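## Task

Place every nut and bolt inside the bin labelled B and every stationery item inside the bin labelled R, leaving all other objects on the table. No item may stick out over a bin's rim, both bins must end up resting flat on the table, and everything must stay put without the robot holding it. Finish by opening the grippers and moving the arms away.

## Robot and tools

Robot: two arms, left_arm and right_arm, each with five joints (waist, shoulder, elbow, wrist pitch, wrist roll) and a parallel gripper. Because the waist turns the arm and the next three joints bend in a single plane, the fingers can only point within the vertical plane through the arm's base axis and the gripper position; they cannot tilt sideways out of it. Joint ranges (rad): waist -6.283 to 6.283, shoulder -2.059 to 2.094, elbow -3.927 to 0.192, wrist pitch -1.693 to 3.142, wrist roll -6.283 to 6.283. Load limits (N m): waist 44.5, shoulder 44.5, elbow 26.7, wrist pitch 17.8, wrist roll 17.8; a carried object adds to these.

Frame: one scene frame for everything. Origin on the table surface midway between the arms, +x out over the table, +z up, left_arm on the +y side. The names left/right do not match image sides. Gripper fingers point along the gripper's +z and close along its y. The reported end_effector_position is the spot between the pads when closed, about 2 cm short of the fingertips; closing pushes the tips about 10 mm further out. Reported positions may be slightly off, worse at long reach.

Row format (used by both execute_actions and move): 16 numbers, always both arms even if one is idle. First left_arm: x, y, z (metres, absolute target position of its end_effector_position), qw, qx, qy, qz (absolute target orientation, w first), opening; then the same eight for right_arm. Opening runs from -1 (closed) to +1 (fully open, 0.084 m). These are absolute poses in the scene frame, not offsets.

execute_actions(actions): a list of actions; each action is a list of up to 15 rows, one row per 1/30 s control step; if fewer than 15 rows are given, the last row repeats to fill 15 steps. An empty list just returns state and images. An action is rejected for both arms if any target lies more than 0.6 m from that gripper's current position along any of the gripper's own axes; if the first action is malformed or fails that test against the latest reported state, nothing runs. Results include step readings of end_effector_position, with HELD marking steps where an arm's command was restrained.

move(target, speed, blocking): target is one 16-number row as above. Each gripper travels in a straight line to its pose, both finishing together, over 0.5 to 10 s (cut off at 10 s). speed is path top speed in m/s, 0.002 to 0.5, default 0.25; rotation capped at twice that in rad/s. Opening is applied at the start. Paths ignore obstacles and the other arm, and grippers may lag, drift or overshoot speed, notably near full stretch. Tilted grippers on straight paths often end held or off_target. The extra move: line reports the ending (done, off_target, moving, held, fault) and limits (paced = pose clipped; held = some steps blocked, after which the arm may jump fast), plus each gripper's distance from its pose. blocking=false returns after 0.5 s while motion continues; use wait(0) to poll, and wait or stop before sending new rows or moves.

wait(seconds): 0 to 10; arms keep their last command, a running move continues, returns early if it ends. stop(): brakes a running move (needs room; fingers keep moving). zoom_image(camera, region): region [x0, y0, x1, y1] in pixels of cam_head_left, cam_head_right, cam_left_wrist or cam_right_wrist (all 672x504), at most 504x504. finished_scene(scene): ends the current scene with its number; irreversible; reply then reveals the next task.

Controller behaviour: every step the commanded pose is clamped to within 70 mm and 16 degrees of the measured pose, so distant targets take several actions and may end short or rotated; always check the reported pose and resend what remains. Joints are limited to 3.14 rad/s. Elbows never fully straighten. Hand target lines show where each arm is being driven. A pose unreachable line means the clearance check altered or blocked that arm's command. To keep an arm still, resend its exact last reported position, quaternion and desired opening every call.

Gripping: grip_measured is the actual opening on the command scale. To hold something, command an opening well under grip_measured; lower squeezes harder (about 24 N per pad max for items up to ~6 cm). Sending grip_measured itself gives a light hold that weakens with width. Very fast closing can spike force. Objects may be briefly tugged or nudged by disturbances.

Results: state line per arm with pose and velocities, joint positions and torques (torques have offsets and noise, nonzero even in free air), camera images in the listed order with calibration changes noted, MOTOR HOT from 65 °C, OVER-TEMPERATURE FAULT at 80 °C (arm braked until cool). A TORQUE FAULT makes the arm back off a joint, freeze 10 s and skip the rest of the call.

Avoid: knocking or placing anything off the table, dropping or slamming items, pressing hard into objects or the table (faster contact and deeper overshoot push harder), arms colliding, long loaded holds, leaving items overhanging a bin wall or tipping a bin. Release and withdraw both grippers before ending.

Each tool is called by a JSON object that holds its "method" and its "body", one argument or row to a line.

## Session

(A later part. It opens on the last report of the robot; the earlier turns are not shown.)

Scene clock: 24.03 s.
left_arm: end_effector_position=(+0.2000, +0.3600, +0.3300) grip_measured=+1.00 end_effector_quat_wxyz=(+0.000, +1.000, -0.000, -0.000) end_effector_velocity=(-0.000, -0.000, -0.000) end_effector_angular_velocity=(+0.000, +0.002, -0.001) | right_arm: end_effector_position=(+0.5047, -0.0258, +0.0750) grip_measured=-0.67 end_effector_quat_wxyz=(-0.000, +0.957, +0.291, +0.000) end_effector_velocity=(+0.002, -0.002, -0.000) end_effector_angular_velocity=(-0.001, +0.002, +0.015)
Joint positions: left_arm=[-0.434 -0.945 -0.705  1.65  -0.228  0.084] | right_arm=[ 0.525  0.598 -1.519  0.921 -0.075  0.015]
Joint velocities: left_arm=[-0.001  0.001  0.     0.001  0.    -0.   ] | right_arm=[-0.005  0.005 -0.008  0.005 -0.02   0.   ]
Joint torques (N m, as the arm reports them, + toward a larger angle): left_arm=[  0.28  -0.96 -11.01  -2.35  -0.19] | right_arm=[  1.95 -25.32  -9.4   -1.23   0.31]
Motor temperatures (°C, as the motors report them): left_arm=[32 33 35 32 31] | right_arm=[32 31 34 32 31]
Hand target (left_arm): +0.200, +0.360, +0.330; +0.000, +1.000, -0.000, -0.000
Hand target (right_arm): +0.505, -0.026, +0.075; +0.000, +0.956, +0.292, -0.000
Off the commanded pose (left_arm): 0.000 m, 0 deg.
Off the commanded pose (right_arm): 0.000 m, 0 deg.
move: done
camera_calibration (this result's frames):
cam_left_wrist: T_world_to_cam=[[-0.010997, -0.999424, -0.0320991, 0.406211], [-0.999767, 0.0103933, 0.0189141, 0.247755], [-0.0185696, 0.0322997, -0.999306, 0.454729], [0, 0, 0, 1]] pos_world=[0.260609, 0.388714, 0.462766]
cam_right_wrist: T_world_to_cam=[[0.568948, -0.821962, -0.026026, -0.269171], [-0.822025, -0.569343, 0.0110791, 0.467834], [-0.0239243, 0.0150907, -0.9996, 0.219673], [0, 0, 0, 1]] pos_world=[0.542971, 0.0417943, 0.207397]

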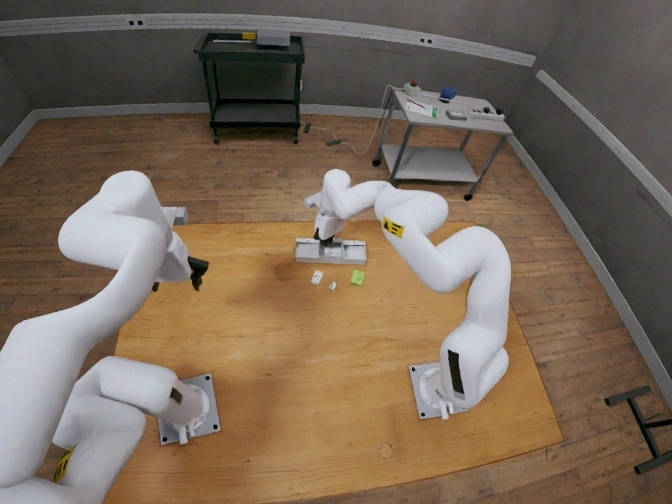

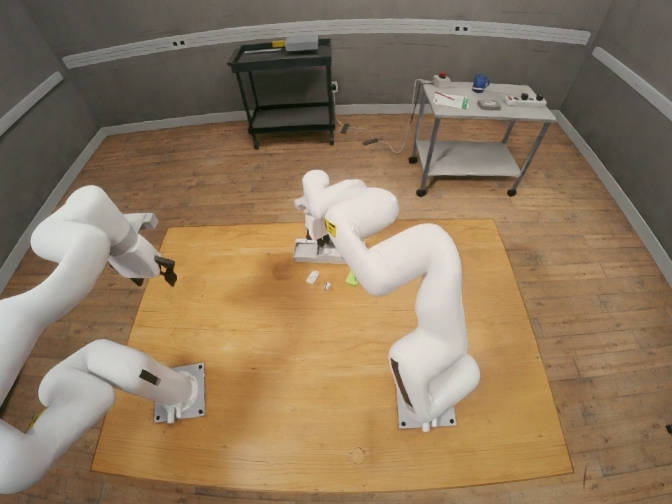

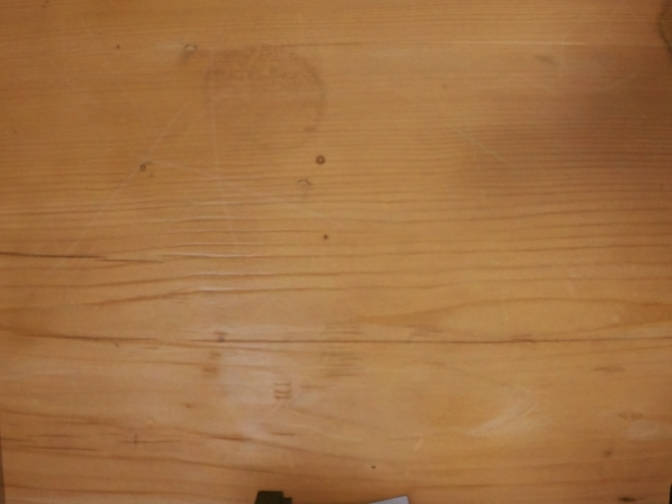

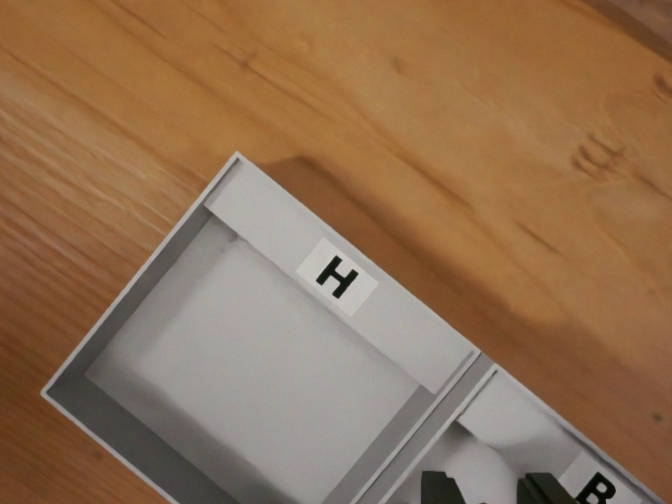

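{"method": "move", "body": {
  "target": [0.2,0.36,0.33,0,1,0,0,1, 0.499,-0.035,0.068,0,1,-0.03,0,-1],
  "speed": 0.25
}}

Scene clock: 26.80 s.
left_arm: end_effector_position=(+0.2000, +0.3600, +0.3300) grip_measured=+1.00 end_effector_quat_wxyz=(+0.000, +1.000, +0.000, -0.000) end_effector_velocity=(+0.000, +0.000, -0.000) end_effector_angular_velocity=(+0.000, +0.001, +0.000) | right_arm: end_effector_position=(+0.4990, -0.0350, +0.0680) grip_measured=-0.67 end_effector_quat_wxyz=(+0.000, +1.000, -0.029, -0.000) end_effector_velocity=(-0.000, +0.001, +0.000) end_effector_angular_velocity=(+0.001, -0.002, -0.014)
Joint positions: left_arm=[-0.434 -0.945 -0.705  1.65  -0.228  0.084] | right_arm=[ 0.517  0.578 -1.464  0.886  0.566  0.015]
Joint velocities: left_arm=[ 0.     0.001  0.     0.    -0.    -0.   ] | right_arm=[ 0.001 -0.     0.001 -0.002  0.015 -0.   ]
Joint torques (N m, as the arm reports them, + toward a larger angle): left_arm=[  0.13  -1.11 -10.85  -2.38  -0.24] | right_arm=[  1.71 -25.07  -9.64  -1.36   0.33]
Motor temperatures (°C, as the motors report them): left_arm=[32 33 35 32 31] | right_arm=[32 31 34 32 31]
Hand target (left_arm): +0.200, +0.360, +0.330; +0.000, +1.000, -0.000, -0.000
Hand target (right_arm): +0.499, -0.035, +0.068; +0.000, +1.000, -0.030, +0.000
Off the commanded pose (left_arm): 0.000 m, 0 deg.
Off the commanded pose (right_arm): 0.000 m, 0 deg.
move: done
camera_calibration (this result's frames):
cam_left_wrist: T_world_to_cam=[[-0.0109969, -0.999424, -0.0320991, 0.406211], [-0.999767, 0.0103932, 0.0189141, 0.247755], [-0.0185696, 0.0322997, -0.999306, 0.454729], [0, 0, 0, 1]] pos_world=[0.260609, 0.388714, 0.462766]
cam_right_wrist: T_world_to_cam=[[-0.0440617, -0.99869, -0.0260117, 0.0260341], [-0.998977, 0.0437781, 0.0113729, 0.56775], [-0.0102193, 0.0264862, -0.999597, 0.206286], [0, 0, 0, 1]] pos_world=[0.570424, -0.00431874, 0.200423]

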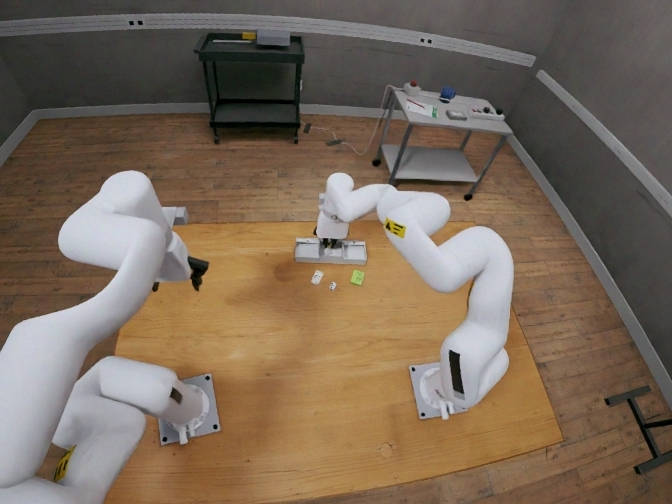

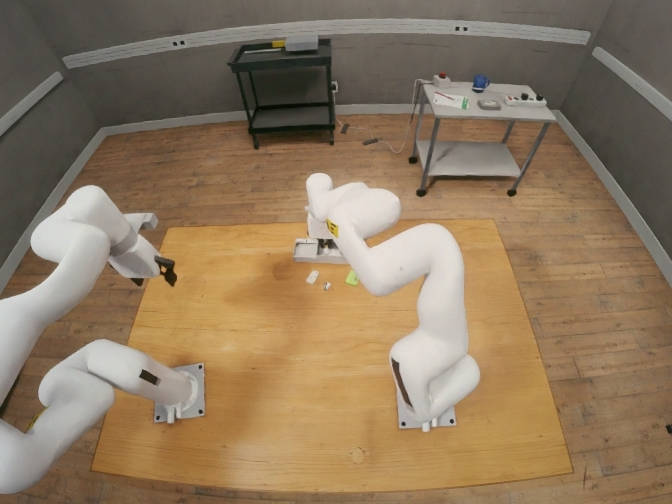

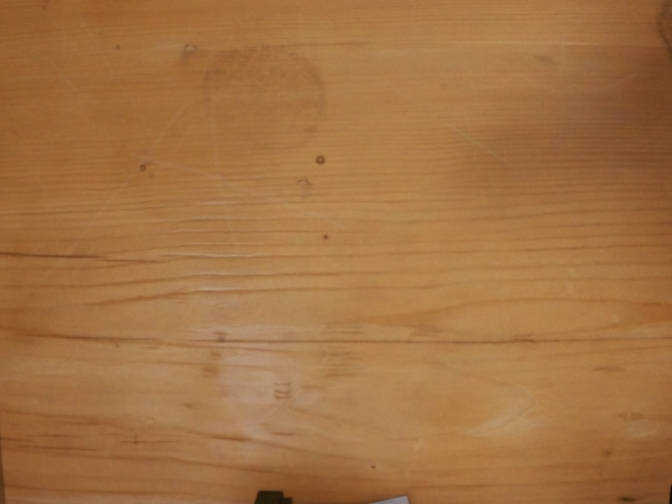

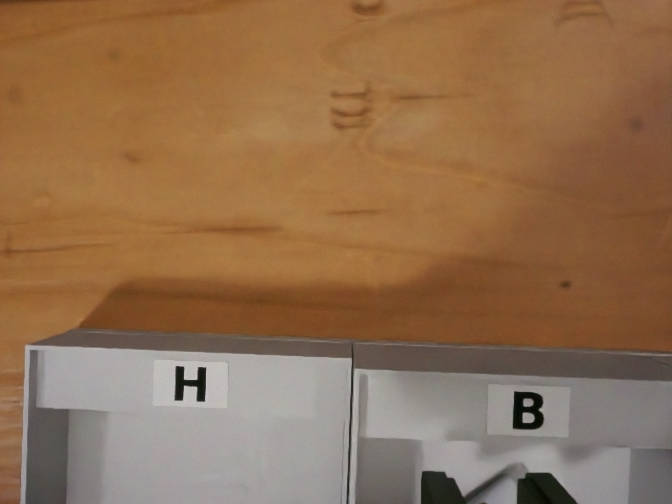

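{"method": "move", "body": {
  "target": [0.2,0.36,0.33,0,1,0,0,1, 0.479,-0.064,0.06,0,1,-0.03,0,-1],
  "speed": 0.15
}}

{"method": "move", "body": {
  "target": [0.2,0.36,0.33,0,1,0,0,1, 0.479,-0.064,0.035,0,1,-0.03,0,-1],
  "speed": 0.08
}}

{"method": "zoom_image", "body": {
  "camera": "cam_head_left",
  "region": [280, 210, 380, 285]
}}

Scene clock: 28.03 s.
left_arm: end_effector_position=(+0.2000, +0.3600, +0.3300) grip_measured=+1.00 end_effector_quat_wxyz=(+0.000, +1.000, +0.000, -0.000) end_effector_velocity=(+0.000, +0.000, -0.000) end_effector_angular_velocity=(+0.000, +0.000, +0.001) | right_arm: end_effector_position=(+0.4794, -0.0636, +0.0603) grip_measured=-0.67 end_effector_quat_wxyz=(-0.000, +1.000, -0.030, +0.000) end_effector_velocity=(-0.001, -0.001, +0.001) end_effector_angular_velocity=(+0.003, -0.005, +0.001)
Joint positions: left_arm=[-0.434 -0.945 -0.705  1.65  -0.228  0.084] | right_arm=[ 0.489  0.495 -1.305  0.809  0.54   0.015]
Joint velocities: left_arm=[ 0.  0. -0. -0. -0. -0.] | right_arm=[-0.001 -0.009  0.013 -0.01  -0.003 -0.   ]
Joint torques (N m, as the arm reports them, + toward a larger angle): left_arm=[  0.4   -0.81 -10.95  -2.39  -0.2 ] | right_arm=[  1.88 -22.75  -9.09  -1.26   0.15]
Motor temperatures (°C, as the motors report them): left_arm=[32 33 35 32 31] | right_arm=[32 31 34 32 31]
Hand target (left_arm): +0.200, +0.360, +0.330; +0.000, +1.000, +0.000, -0.000
Hand target (right_arm): +0.479, -0.064, +0.060; +0.000, +1.000, -0.030, -0.000
Off the commanded pose (left_arm): 0.000 m, 0 deg.
Off the commanded pose (right_arm): 0.001 m, 0 deg.
move: done
camera_calibration (this result's frames):
cam_left_wrist: T_world_to_cam=[[-0.0109969, -0.999424, -0.0320991, 0.406211], [-0.999767, 0.0103932, 0.0189141, 0.247755], [-0.0185696, 0.0322997, -0.999306, 0.454729], [0, 0, 0, 1]] pos_world=[0.260609, 0.388714, 0.462766]
cam_right_wrist: T_world_to_cam=[[-0.0457625, -0.998609, -0.0262023, -0.00278631], [-0.998904, 0.0454861, 0.0110481, 0.549559], [-0.00984085, 0.0266791, -0.999596, 0.198949], [0, 0, 0, 1]] pos_world=[0.550787, -0.0330875, 0.192724]

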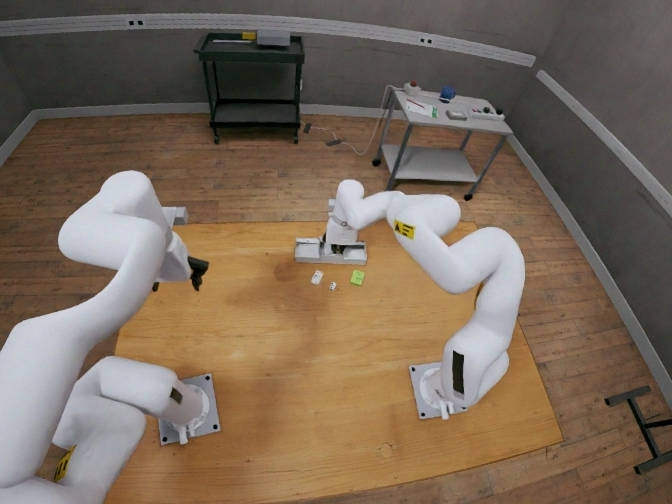

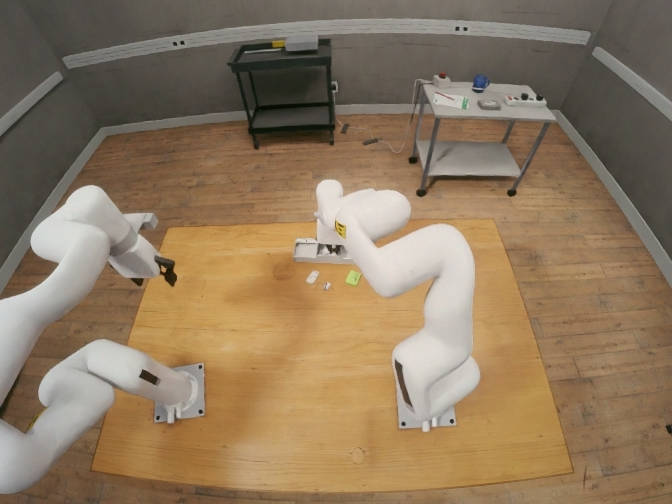

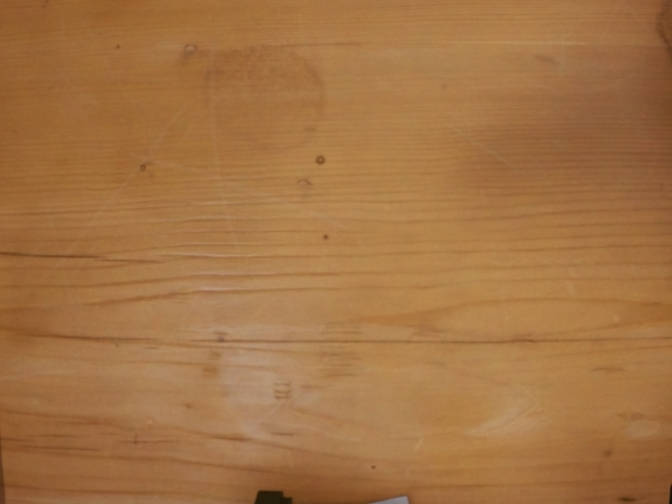

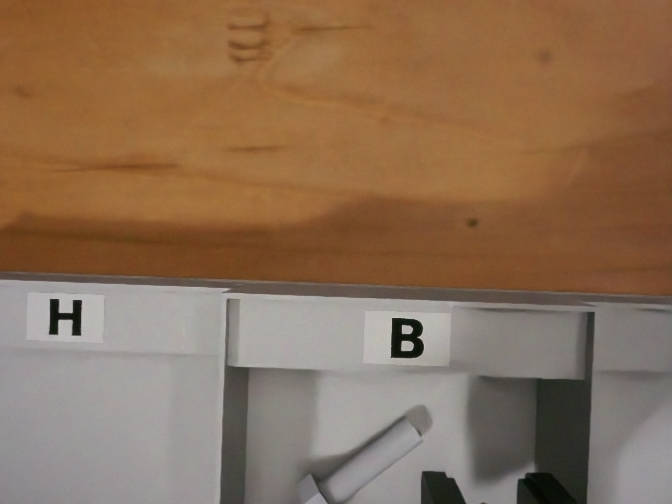

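Scene clock: 28.93 s.
left_arm: end_effector_position=(+0.2000, +0.3600, +0.3300) grip_measured=+1.00 end_effector_quat_wxyz=(+0.000, +1.000, -0.000, -0.000) end_effector_velocity=(+0.000, +0.000, -0.000) end_effector_angular_velocity=(+0.000, +0.000, +0.000) | right_arm: end_effector_position=(+0.4790, -0.0641, +0.0354) grip_measured=-0.67 end_effector_quat_wxyz=(+0.000, +1.000, -0.030, -0.000) end_effector_velocity=(+0.000, +0.001, -0.002) end_effector_angular_velocity=(+0.001, -0.002, +0.001)
Joint positions: left_arm=[-0.434 -0.945 -0.705  1.65  -0.228  0.084] | right_arm=[ 0.489  0.54  -1.294  0.754  0.54   0.015]
Joint velocities: left_arm=[ 0.001  0.     0.     0.     0.    -0.   ] | right_arm=[ 0.001  0.005  0.    -0.007  0.     0.   ]
Joint torques (N m, as the arm reports them, + toward a larger angle): left_arm=[  0.67  -0.65 -10.78  -2.23  -0.13] | right_arm=[  2.19 -22.92  -8.74  -1.1    0.29]
Motor temperatures (°C, as the motors report them): left_arm=[32 33 35 32 31] | right_arm=[32 31 34 32 31]
Hand target (left_arm): +0.200, +0.360, +0.330; +0.000, +1.000, +0.000, -0.000
Hand target (right_arm): +0.479, -0.064, +0.035; +0.000, +1.000, -0.030, +0.000
Off the commanded pose (left_arm): 0.000 m, 0 deg.
Off the commanded pose (right_arm): 0.000 m, 0 deg.
move: done
camera_calibration (this result's frames):
cam_left_wrist: T_world_to_cam=[[-0.010997, -0.999424, -0.0320992, 0.406211], [-0.999767, 0.0103933, 0.0189142, 0.247755], [-0.0185697, 0.0322997, -0.999306, 0.454729], [0, 0, 0, 1]] pos_world=[0.260609, 0.388714, 0.462766]
cam_right_wrist: T_world_to_cam=[[-0.0459844, -0.998604, -0.0259846, -0.00388785], [-0.99889, 0.0457003, 0.0114232, 0.549426], [-0.0102197, 0.0264811, -0.999597, 0.174209], [0, 0, 0, 1]] pos_world=[0.550417, -0.0336046, 0.167762]

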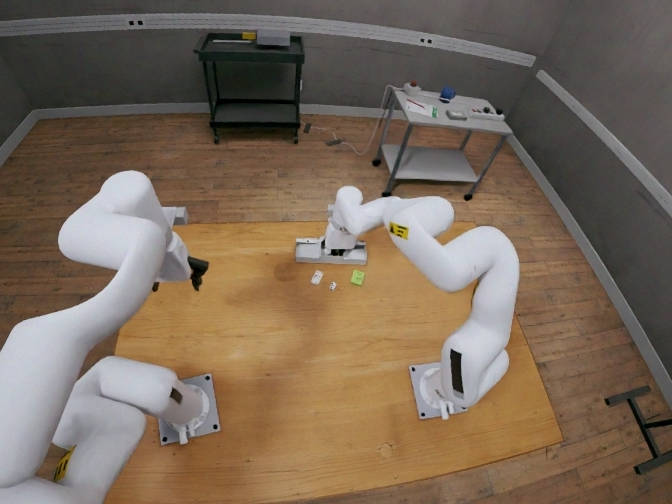

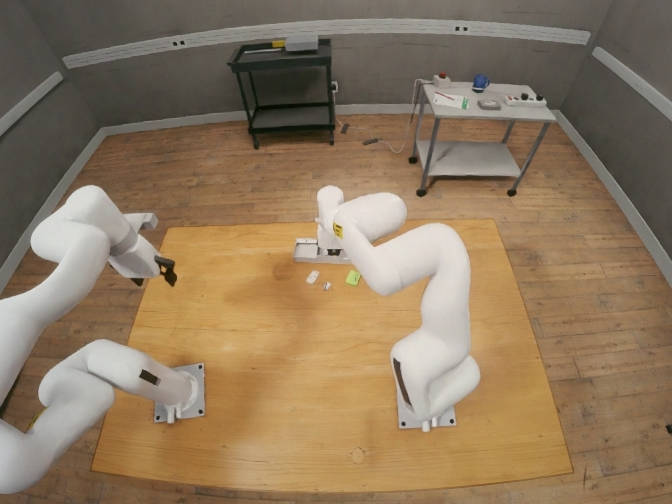

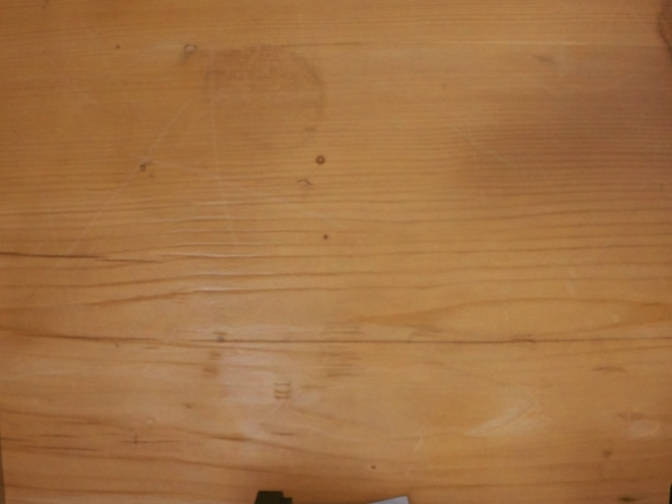

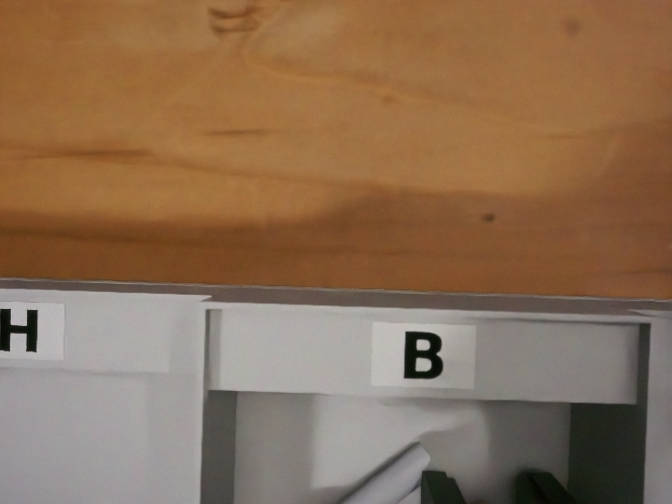

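Region (280, 210, 380, 285) of cam_head_left's 672x504 image, scaled by 5.040, with more detail than that image has; it fills the top 378 rows of this view, and the rest is white.

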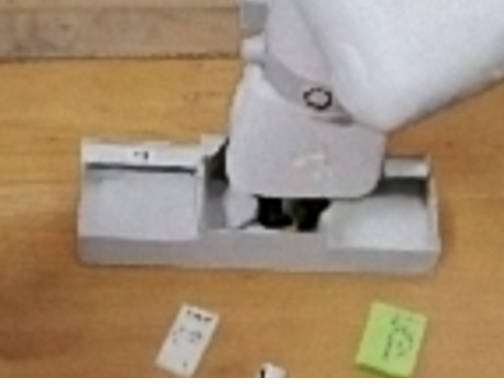

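{"method": "move", "body": {
  "target": [0.2,0.36,0.33,0,1,0,0,1, 0.479,-0.064,0.035,0,1,-0.03,0,-0.5],
  "speed": 0.1
}}

{"method": "move", "body": {
  "target": [0.2,0.36,0.33,0,1,0,0,1, 0.472,-0.064,0.075,0,1,-0.03,0,-0.5],
  "speed": 0.15
}}

Scene clock: 29.83 s.
left_arm: end_effector_position=(+0.2000, +0.3600, +0.3300) grip_measured=+1.00 end_effector_quat_wxyz=(+0.000, +1.000, +0.000, -0.000) end_effector_velocity=(+0.000, +0.000, +0.000) end_effector_angular_velocity=(-0.001, -0.003, +0.001) | right_arm: end_effector_position=(+0.4791, -0.0639, +0.0351) grip_measured=-0.52 end_effector_quat_wxyz=(-0.000, +1.000, -0.030, +0.000) end_effector_velocity=(-0.000, -0.000, -0.000) end_effector_angular_velocity=(-0.000, +0.001, -0.001)
Joint positions: left_arm=[-0.434 -0.945 -0.705  1.65  -0.228  0.084] | right_arm=[ 0.489  0.541 -1.294  0.753  0.54   0.021]
Joint velocities: left_arm=[ 0.001 -0.002  0.    -0.001 -0.     0.   ] | right_arm=[-0.001  0.001  0.     0.     0.     0.   ]
Joint torques (N m, as the arm reports them, + toward a larger angle): left_arm=[  0.32  -1.15 -10.8   -2.25  -0.29] | right_arm=[  1.   -23.55  -8.07  -1.06   0.32]
Motor temperatures (°C, as the motors report them): left_arm=[32 33 35 32 31] | right_arm=[32 31 34 32 31]
Hand target (left_arm): +0.200, +0.360, +0.330; +0.000, +1.000, +0.000, -0.000
Hand target (right_arm): +0.479, -0.064, +0.035; +0.000, +1.000, -0.030, +0.000
Off the commanded pose (left_arm): 0.000 m, 0 deg.
Off the commanded pose (right_arm): 0.000 m, 0 deg.
move: done
camera_calibration (this result's frames):
cam_left_wrist: T_world_to_cam=[[-0.0109968, -0.999424, -0.0320992, 0.406211], [-0.999767, 0.0103931, 0.0189141, 0.247755], [-0.0185696, 0.0322997, -0.999306, 0.454729], [0, 0, 0, 1]] pos_world=[0.260609, 0.388714, 0.462766]
cam_right_wrist: T_world_to_cam=[[-0.0457853, -0.998607, -0.0262094, -0.00379239], [-0.998903, 0.0455092, 0.0110356, 0.549549], [-0.00982741, 0.0266859, -0.999596, 0.173767], [0, 0, 0, 1]] pos_world=[0.550481, -0.0334338, 0.167533]

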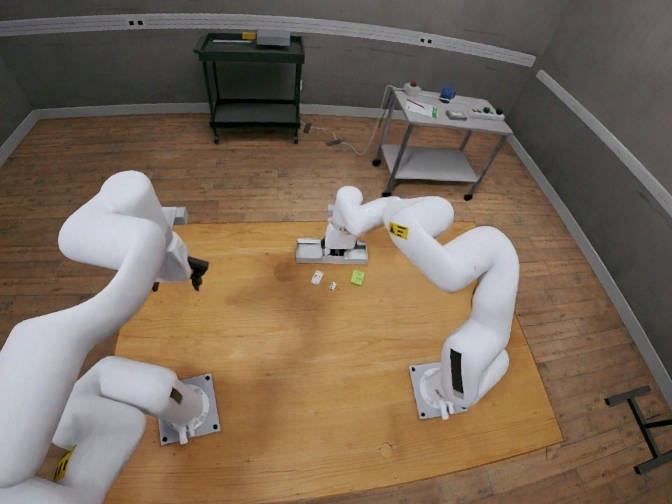

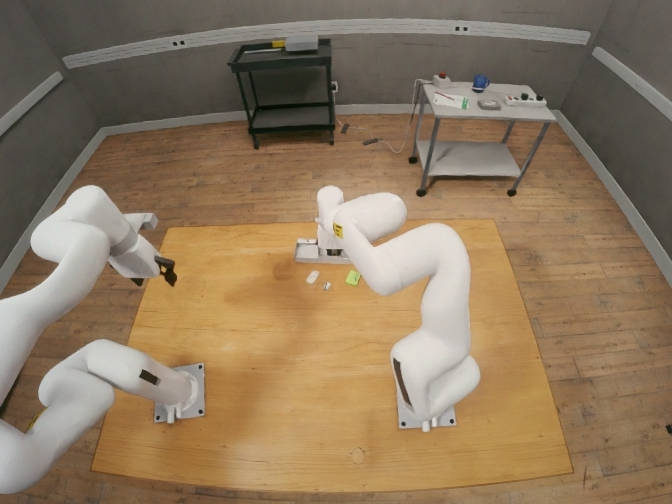

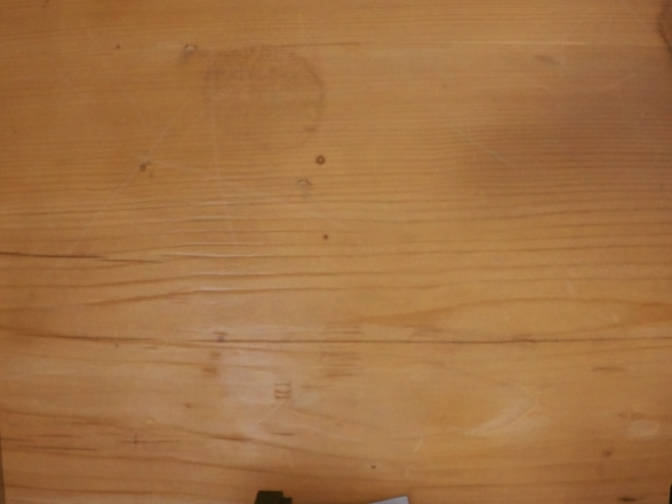

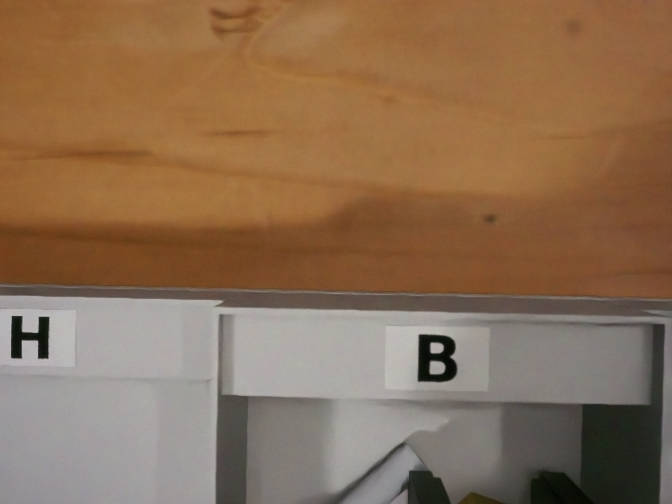

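Scene clock: 30.80 s.
left_arm: end_effector_position=(+0.2000, +0.3600, +0.3300) grip_measured=+1.00 end_effector_quat_wxyz=(+0.000, +1.000, +0.000, -0.000) end_effector_velocity=(-0.000, -0.000, -0.000) end_effector_angular_velocity=(+0.000, +0.001, -0.000) | right_arm: end_effector_position=(+0.4720, -0.0640, +0.0745) grip_measured=-0.52 end_effector_quat_wxyz=(+0.000, +1.000, -0.030, -0.000) end_effector_velocity=(-0.001, -0.001, +0.002) end_effector_angular_velocity=(-0.000, +0.001, -0.001)
Joint positions: left_arm=[-0.434 -0.945 -0.705  1.65  -0.228  0.084] | right_arm=[ 0.494  0.45  -1.281  0.831  0.546  0.021]
Joint velocities: left_arm=[-0.001 -0.    -0.     0.001 -0.     0.   ] | right_arm=[-0.    -0.006  0.001  0.006  0.    -0.   ]
Joint torques (N m, as the arm reports them, + toward a larger angle): left_arm=[  0.28  -1.11 -10.77  -2.27  -0.14] | right_arm=[  2.72 -22.49  -9.33  -1.23   0.15]
Motor temperatures (°C, as the motors report them): left_arm=[32 33 35 32 31] | right_arm=[32 31 34 32 31]
Hand target (left_arm): +0.200, +0.360, +0.330; +0.000, +1.000, -0.000, -0.000
Hand target (right_arm): +0.472, -0.064, +0.075; +0.000, +1.000, -0.030, +0.000
Off the commanded pose (left_arm): 0.000 m, 0 deg.
Off the commanded pose (right_arm): 0.000 m, 0 deg.
move: done
camera_calibration (this result's frames):
cam_left_wrist: T_world_to_cam=[[-0.0109968, -0.999424, -0.0320991, 0.406211], [-0.999767, 0.0103931, 0.0189141, 0.247755], [-0.0185696, 0.0322997, -0.999306, 0.454729], [0, 0, 0, 1]] pos_world=[0.260609, 0.388714, 0.462766]
cam_right_wrist: T_world_to_cam=[[-0.0458632, -0.998613, -0.0258474, -0.00318498], [-0.998893, 0.0455744, 0.0116553, 0.541993], [-0.0104611, 0.0263533, -0.999598, 0.213386], [0, 0, 0, 1]] pos_world=[0.54348, -0.033505, 0.2069]

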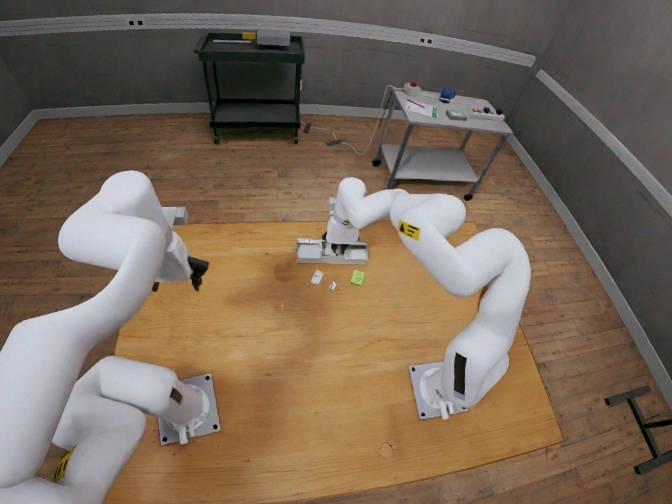

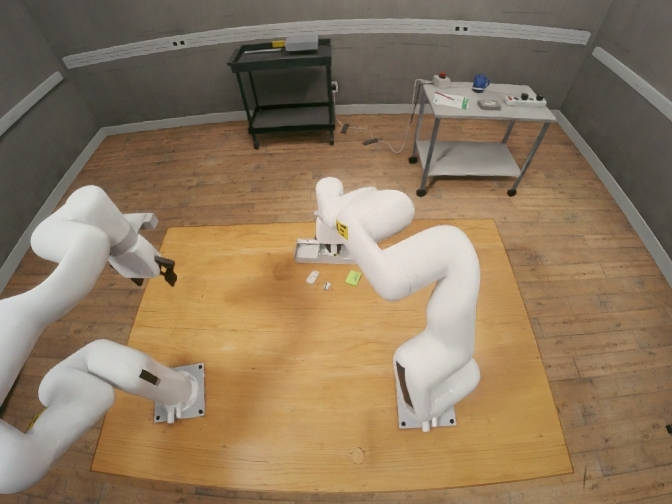

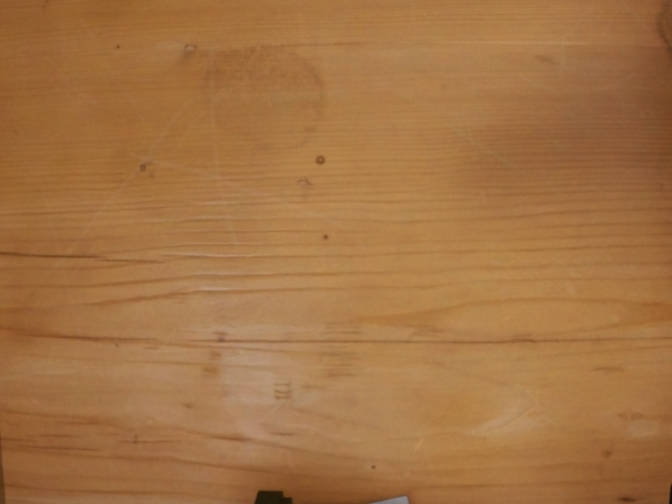

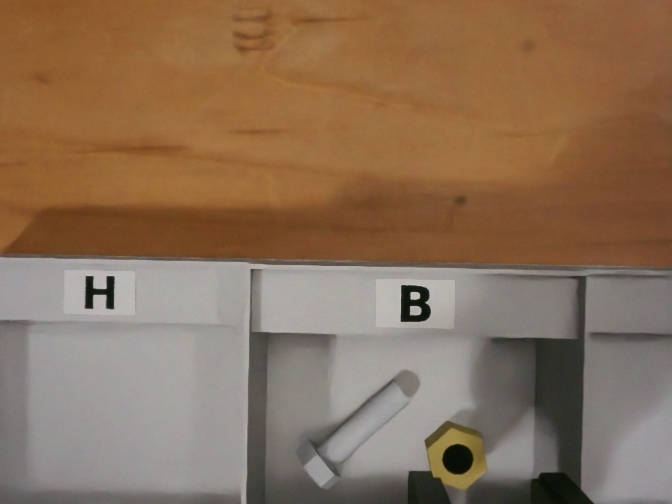

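{"method": "move", "body": {
  "target": [0.2,0.36,0.33,0,1,0,0,1, 0.388,-0.128,0.065,0,0.976,-0.216,0,0.45],
  "speed": 0.2
}}

Scene clock: 32.53 s.
left_arm: end_effector_position=(+0.2000, +0.3600, +0.3300) grip_measured=+1.00 end_effector_quat_wxyz=(+0.000, +1.000, -0.000, -0.000) end_effector_velocity=(-0.000, +0.000, +0.000) end_effector_angular_velocity=(-0.001, -0.002, +0.000) | right_arm: end_effector_position=(+0.3884, -0.1277, +0.0651) grip_measured=+0.44 end_effector_quat_wxyz=(+0.000, +0.976, -0.216, -0.000) end_effector_velocity=(-0.002, -0.002, +0.001) end_effector_angular_velocity=(+0.002, -0.004, -0.008)
Joint positions: left_arm=[-0.434 -0.945 -0.705  1.65  -0.228  0.084] | right_arm=[ 0.456  0.172 -0.837  0.666  0.882  0.063]
Joint velocities: left_arm=[ 0.    -0.002  0.    -0.    -0.     0.   ] | right_arm=[-0.002 -0.01   0.013 -0.008  0.006  0.   ]
Joint torques (N m, as the arm reports them, + toward a larger angle): left_arm=[  0.44  -1.17 -10.58  -2.23  -0.31] | right_arm=[  1.56 -17.45  -8.53  -1.41   0.16]
Motor temperatures (°C, as the motors report them): left_arm=[32 33 35 32 31] | right_arm=[32 31 34 32 31]
Hand target (left_arm): +0.200, +0.360, +0.330; +0.000, +1.000, -0.000, -0.000
Hand target (right_arm): +0.388, -0.128, +0.065; +0.000, +0.976, -0.216, -0.000
Off the commanded pose (left_arm): 0.000 m, 0 deg.
Off the commanded pose (right_arm): 0.000 m, 0 deg.
move: done
camera_calibration (this result's frames):
cam_left_wrist: T_world_to_cam=[[-0.010997, -0.999424, -0.0320992, 0.406211], [-0.999767, 0.0103933, 0.0189144, 0.247755], [-0.0185699, 0.0322997, -0.999306, 0.454729], [0, 0, 0, 1]] pos_world=[0.260609, 0.388714, 0.462766]
cam_right_wrist: T_world_to_cam=[[-0.408207, -0.912526, -0.0257505, 0.0808487], [-0.912889, 0.408043, 0.0115654, 0.474372], [-0.000046412, 0.0282285, -0.999601, 0.200984], [0, 0, 0, 1]] pos_world=[0.466061, -0.125461, 0.197499]

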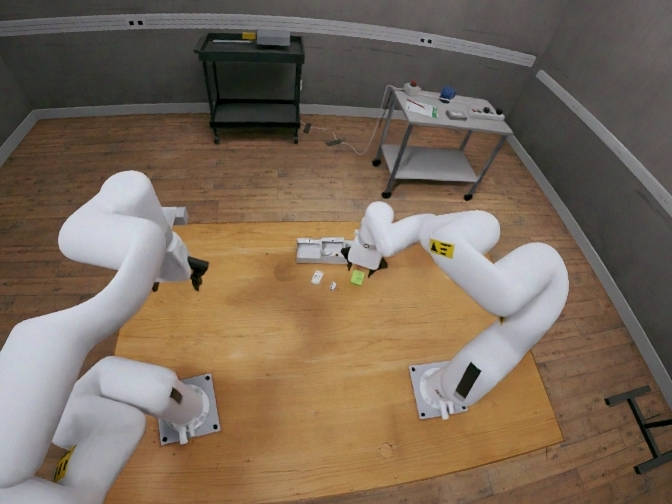

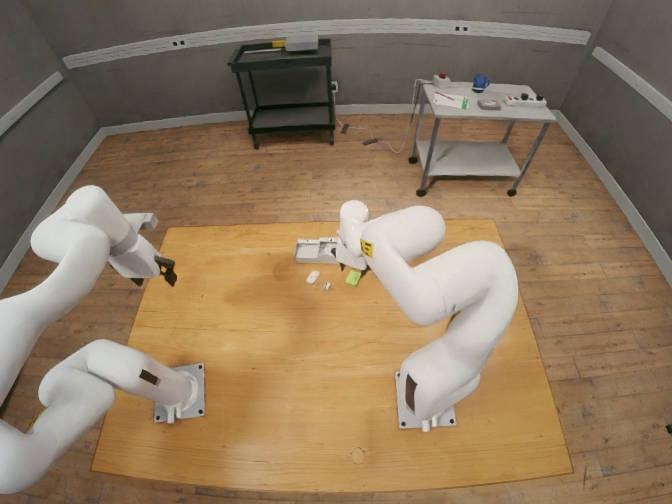

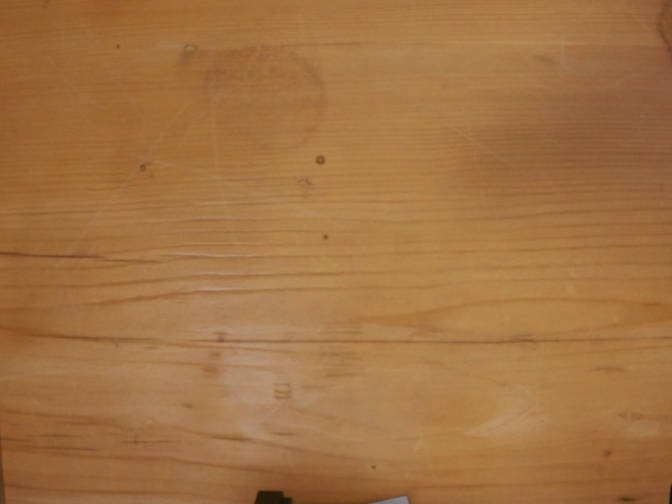

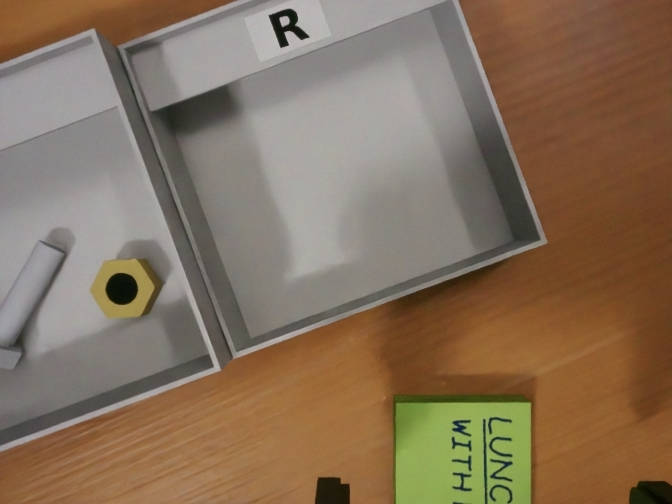

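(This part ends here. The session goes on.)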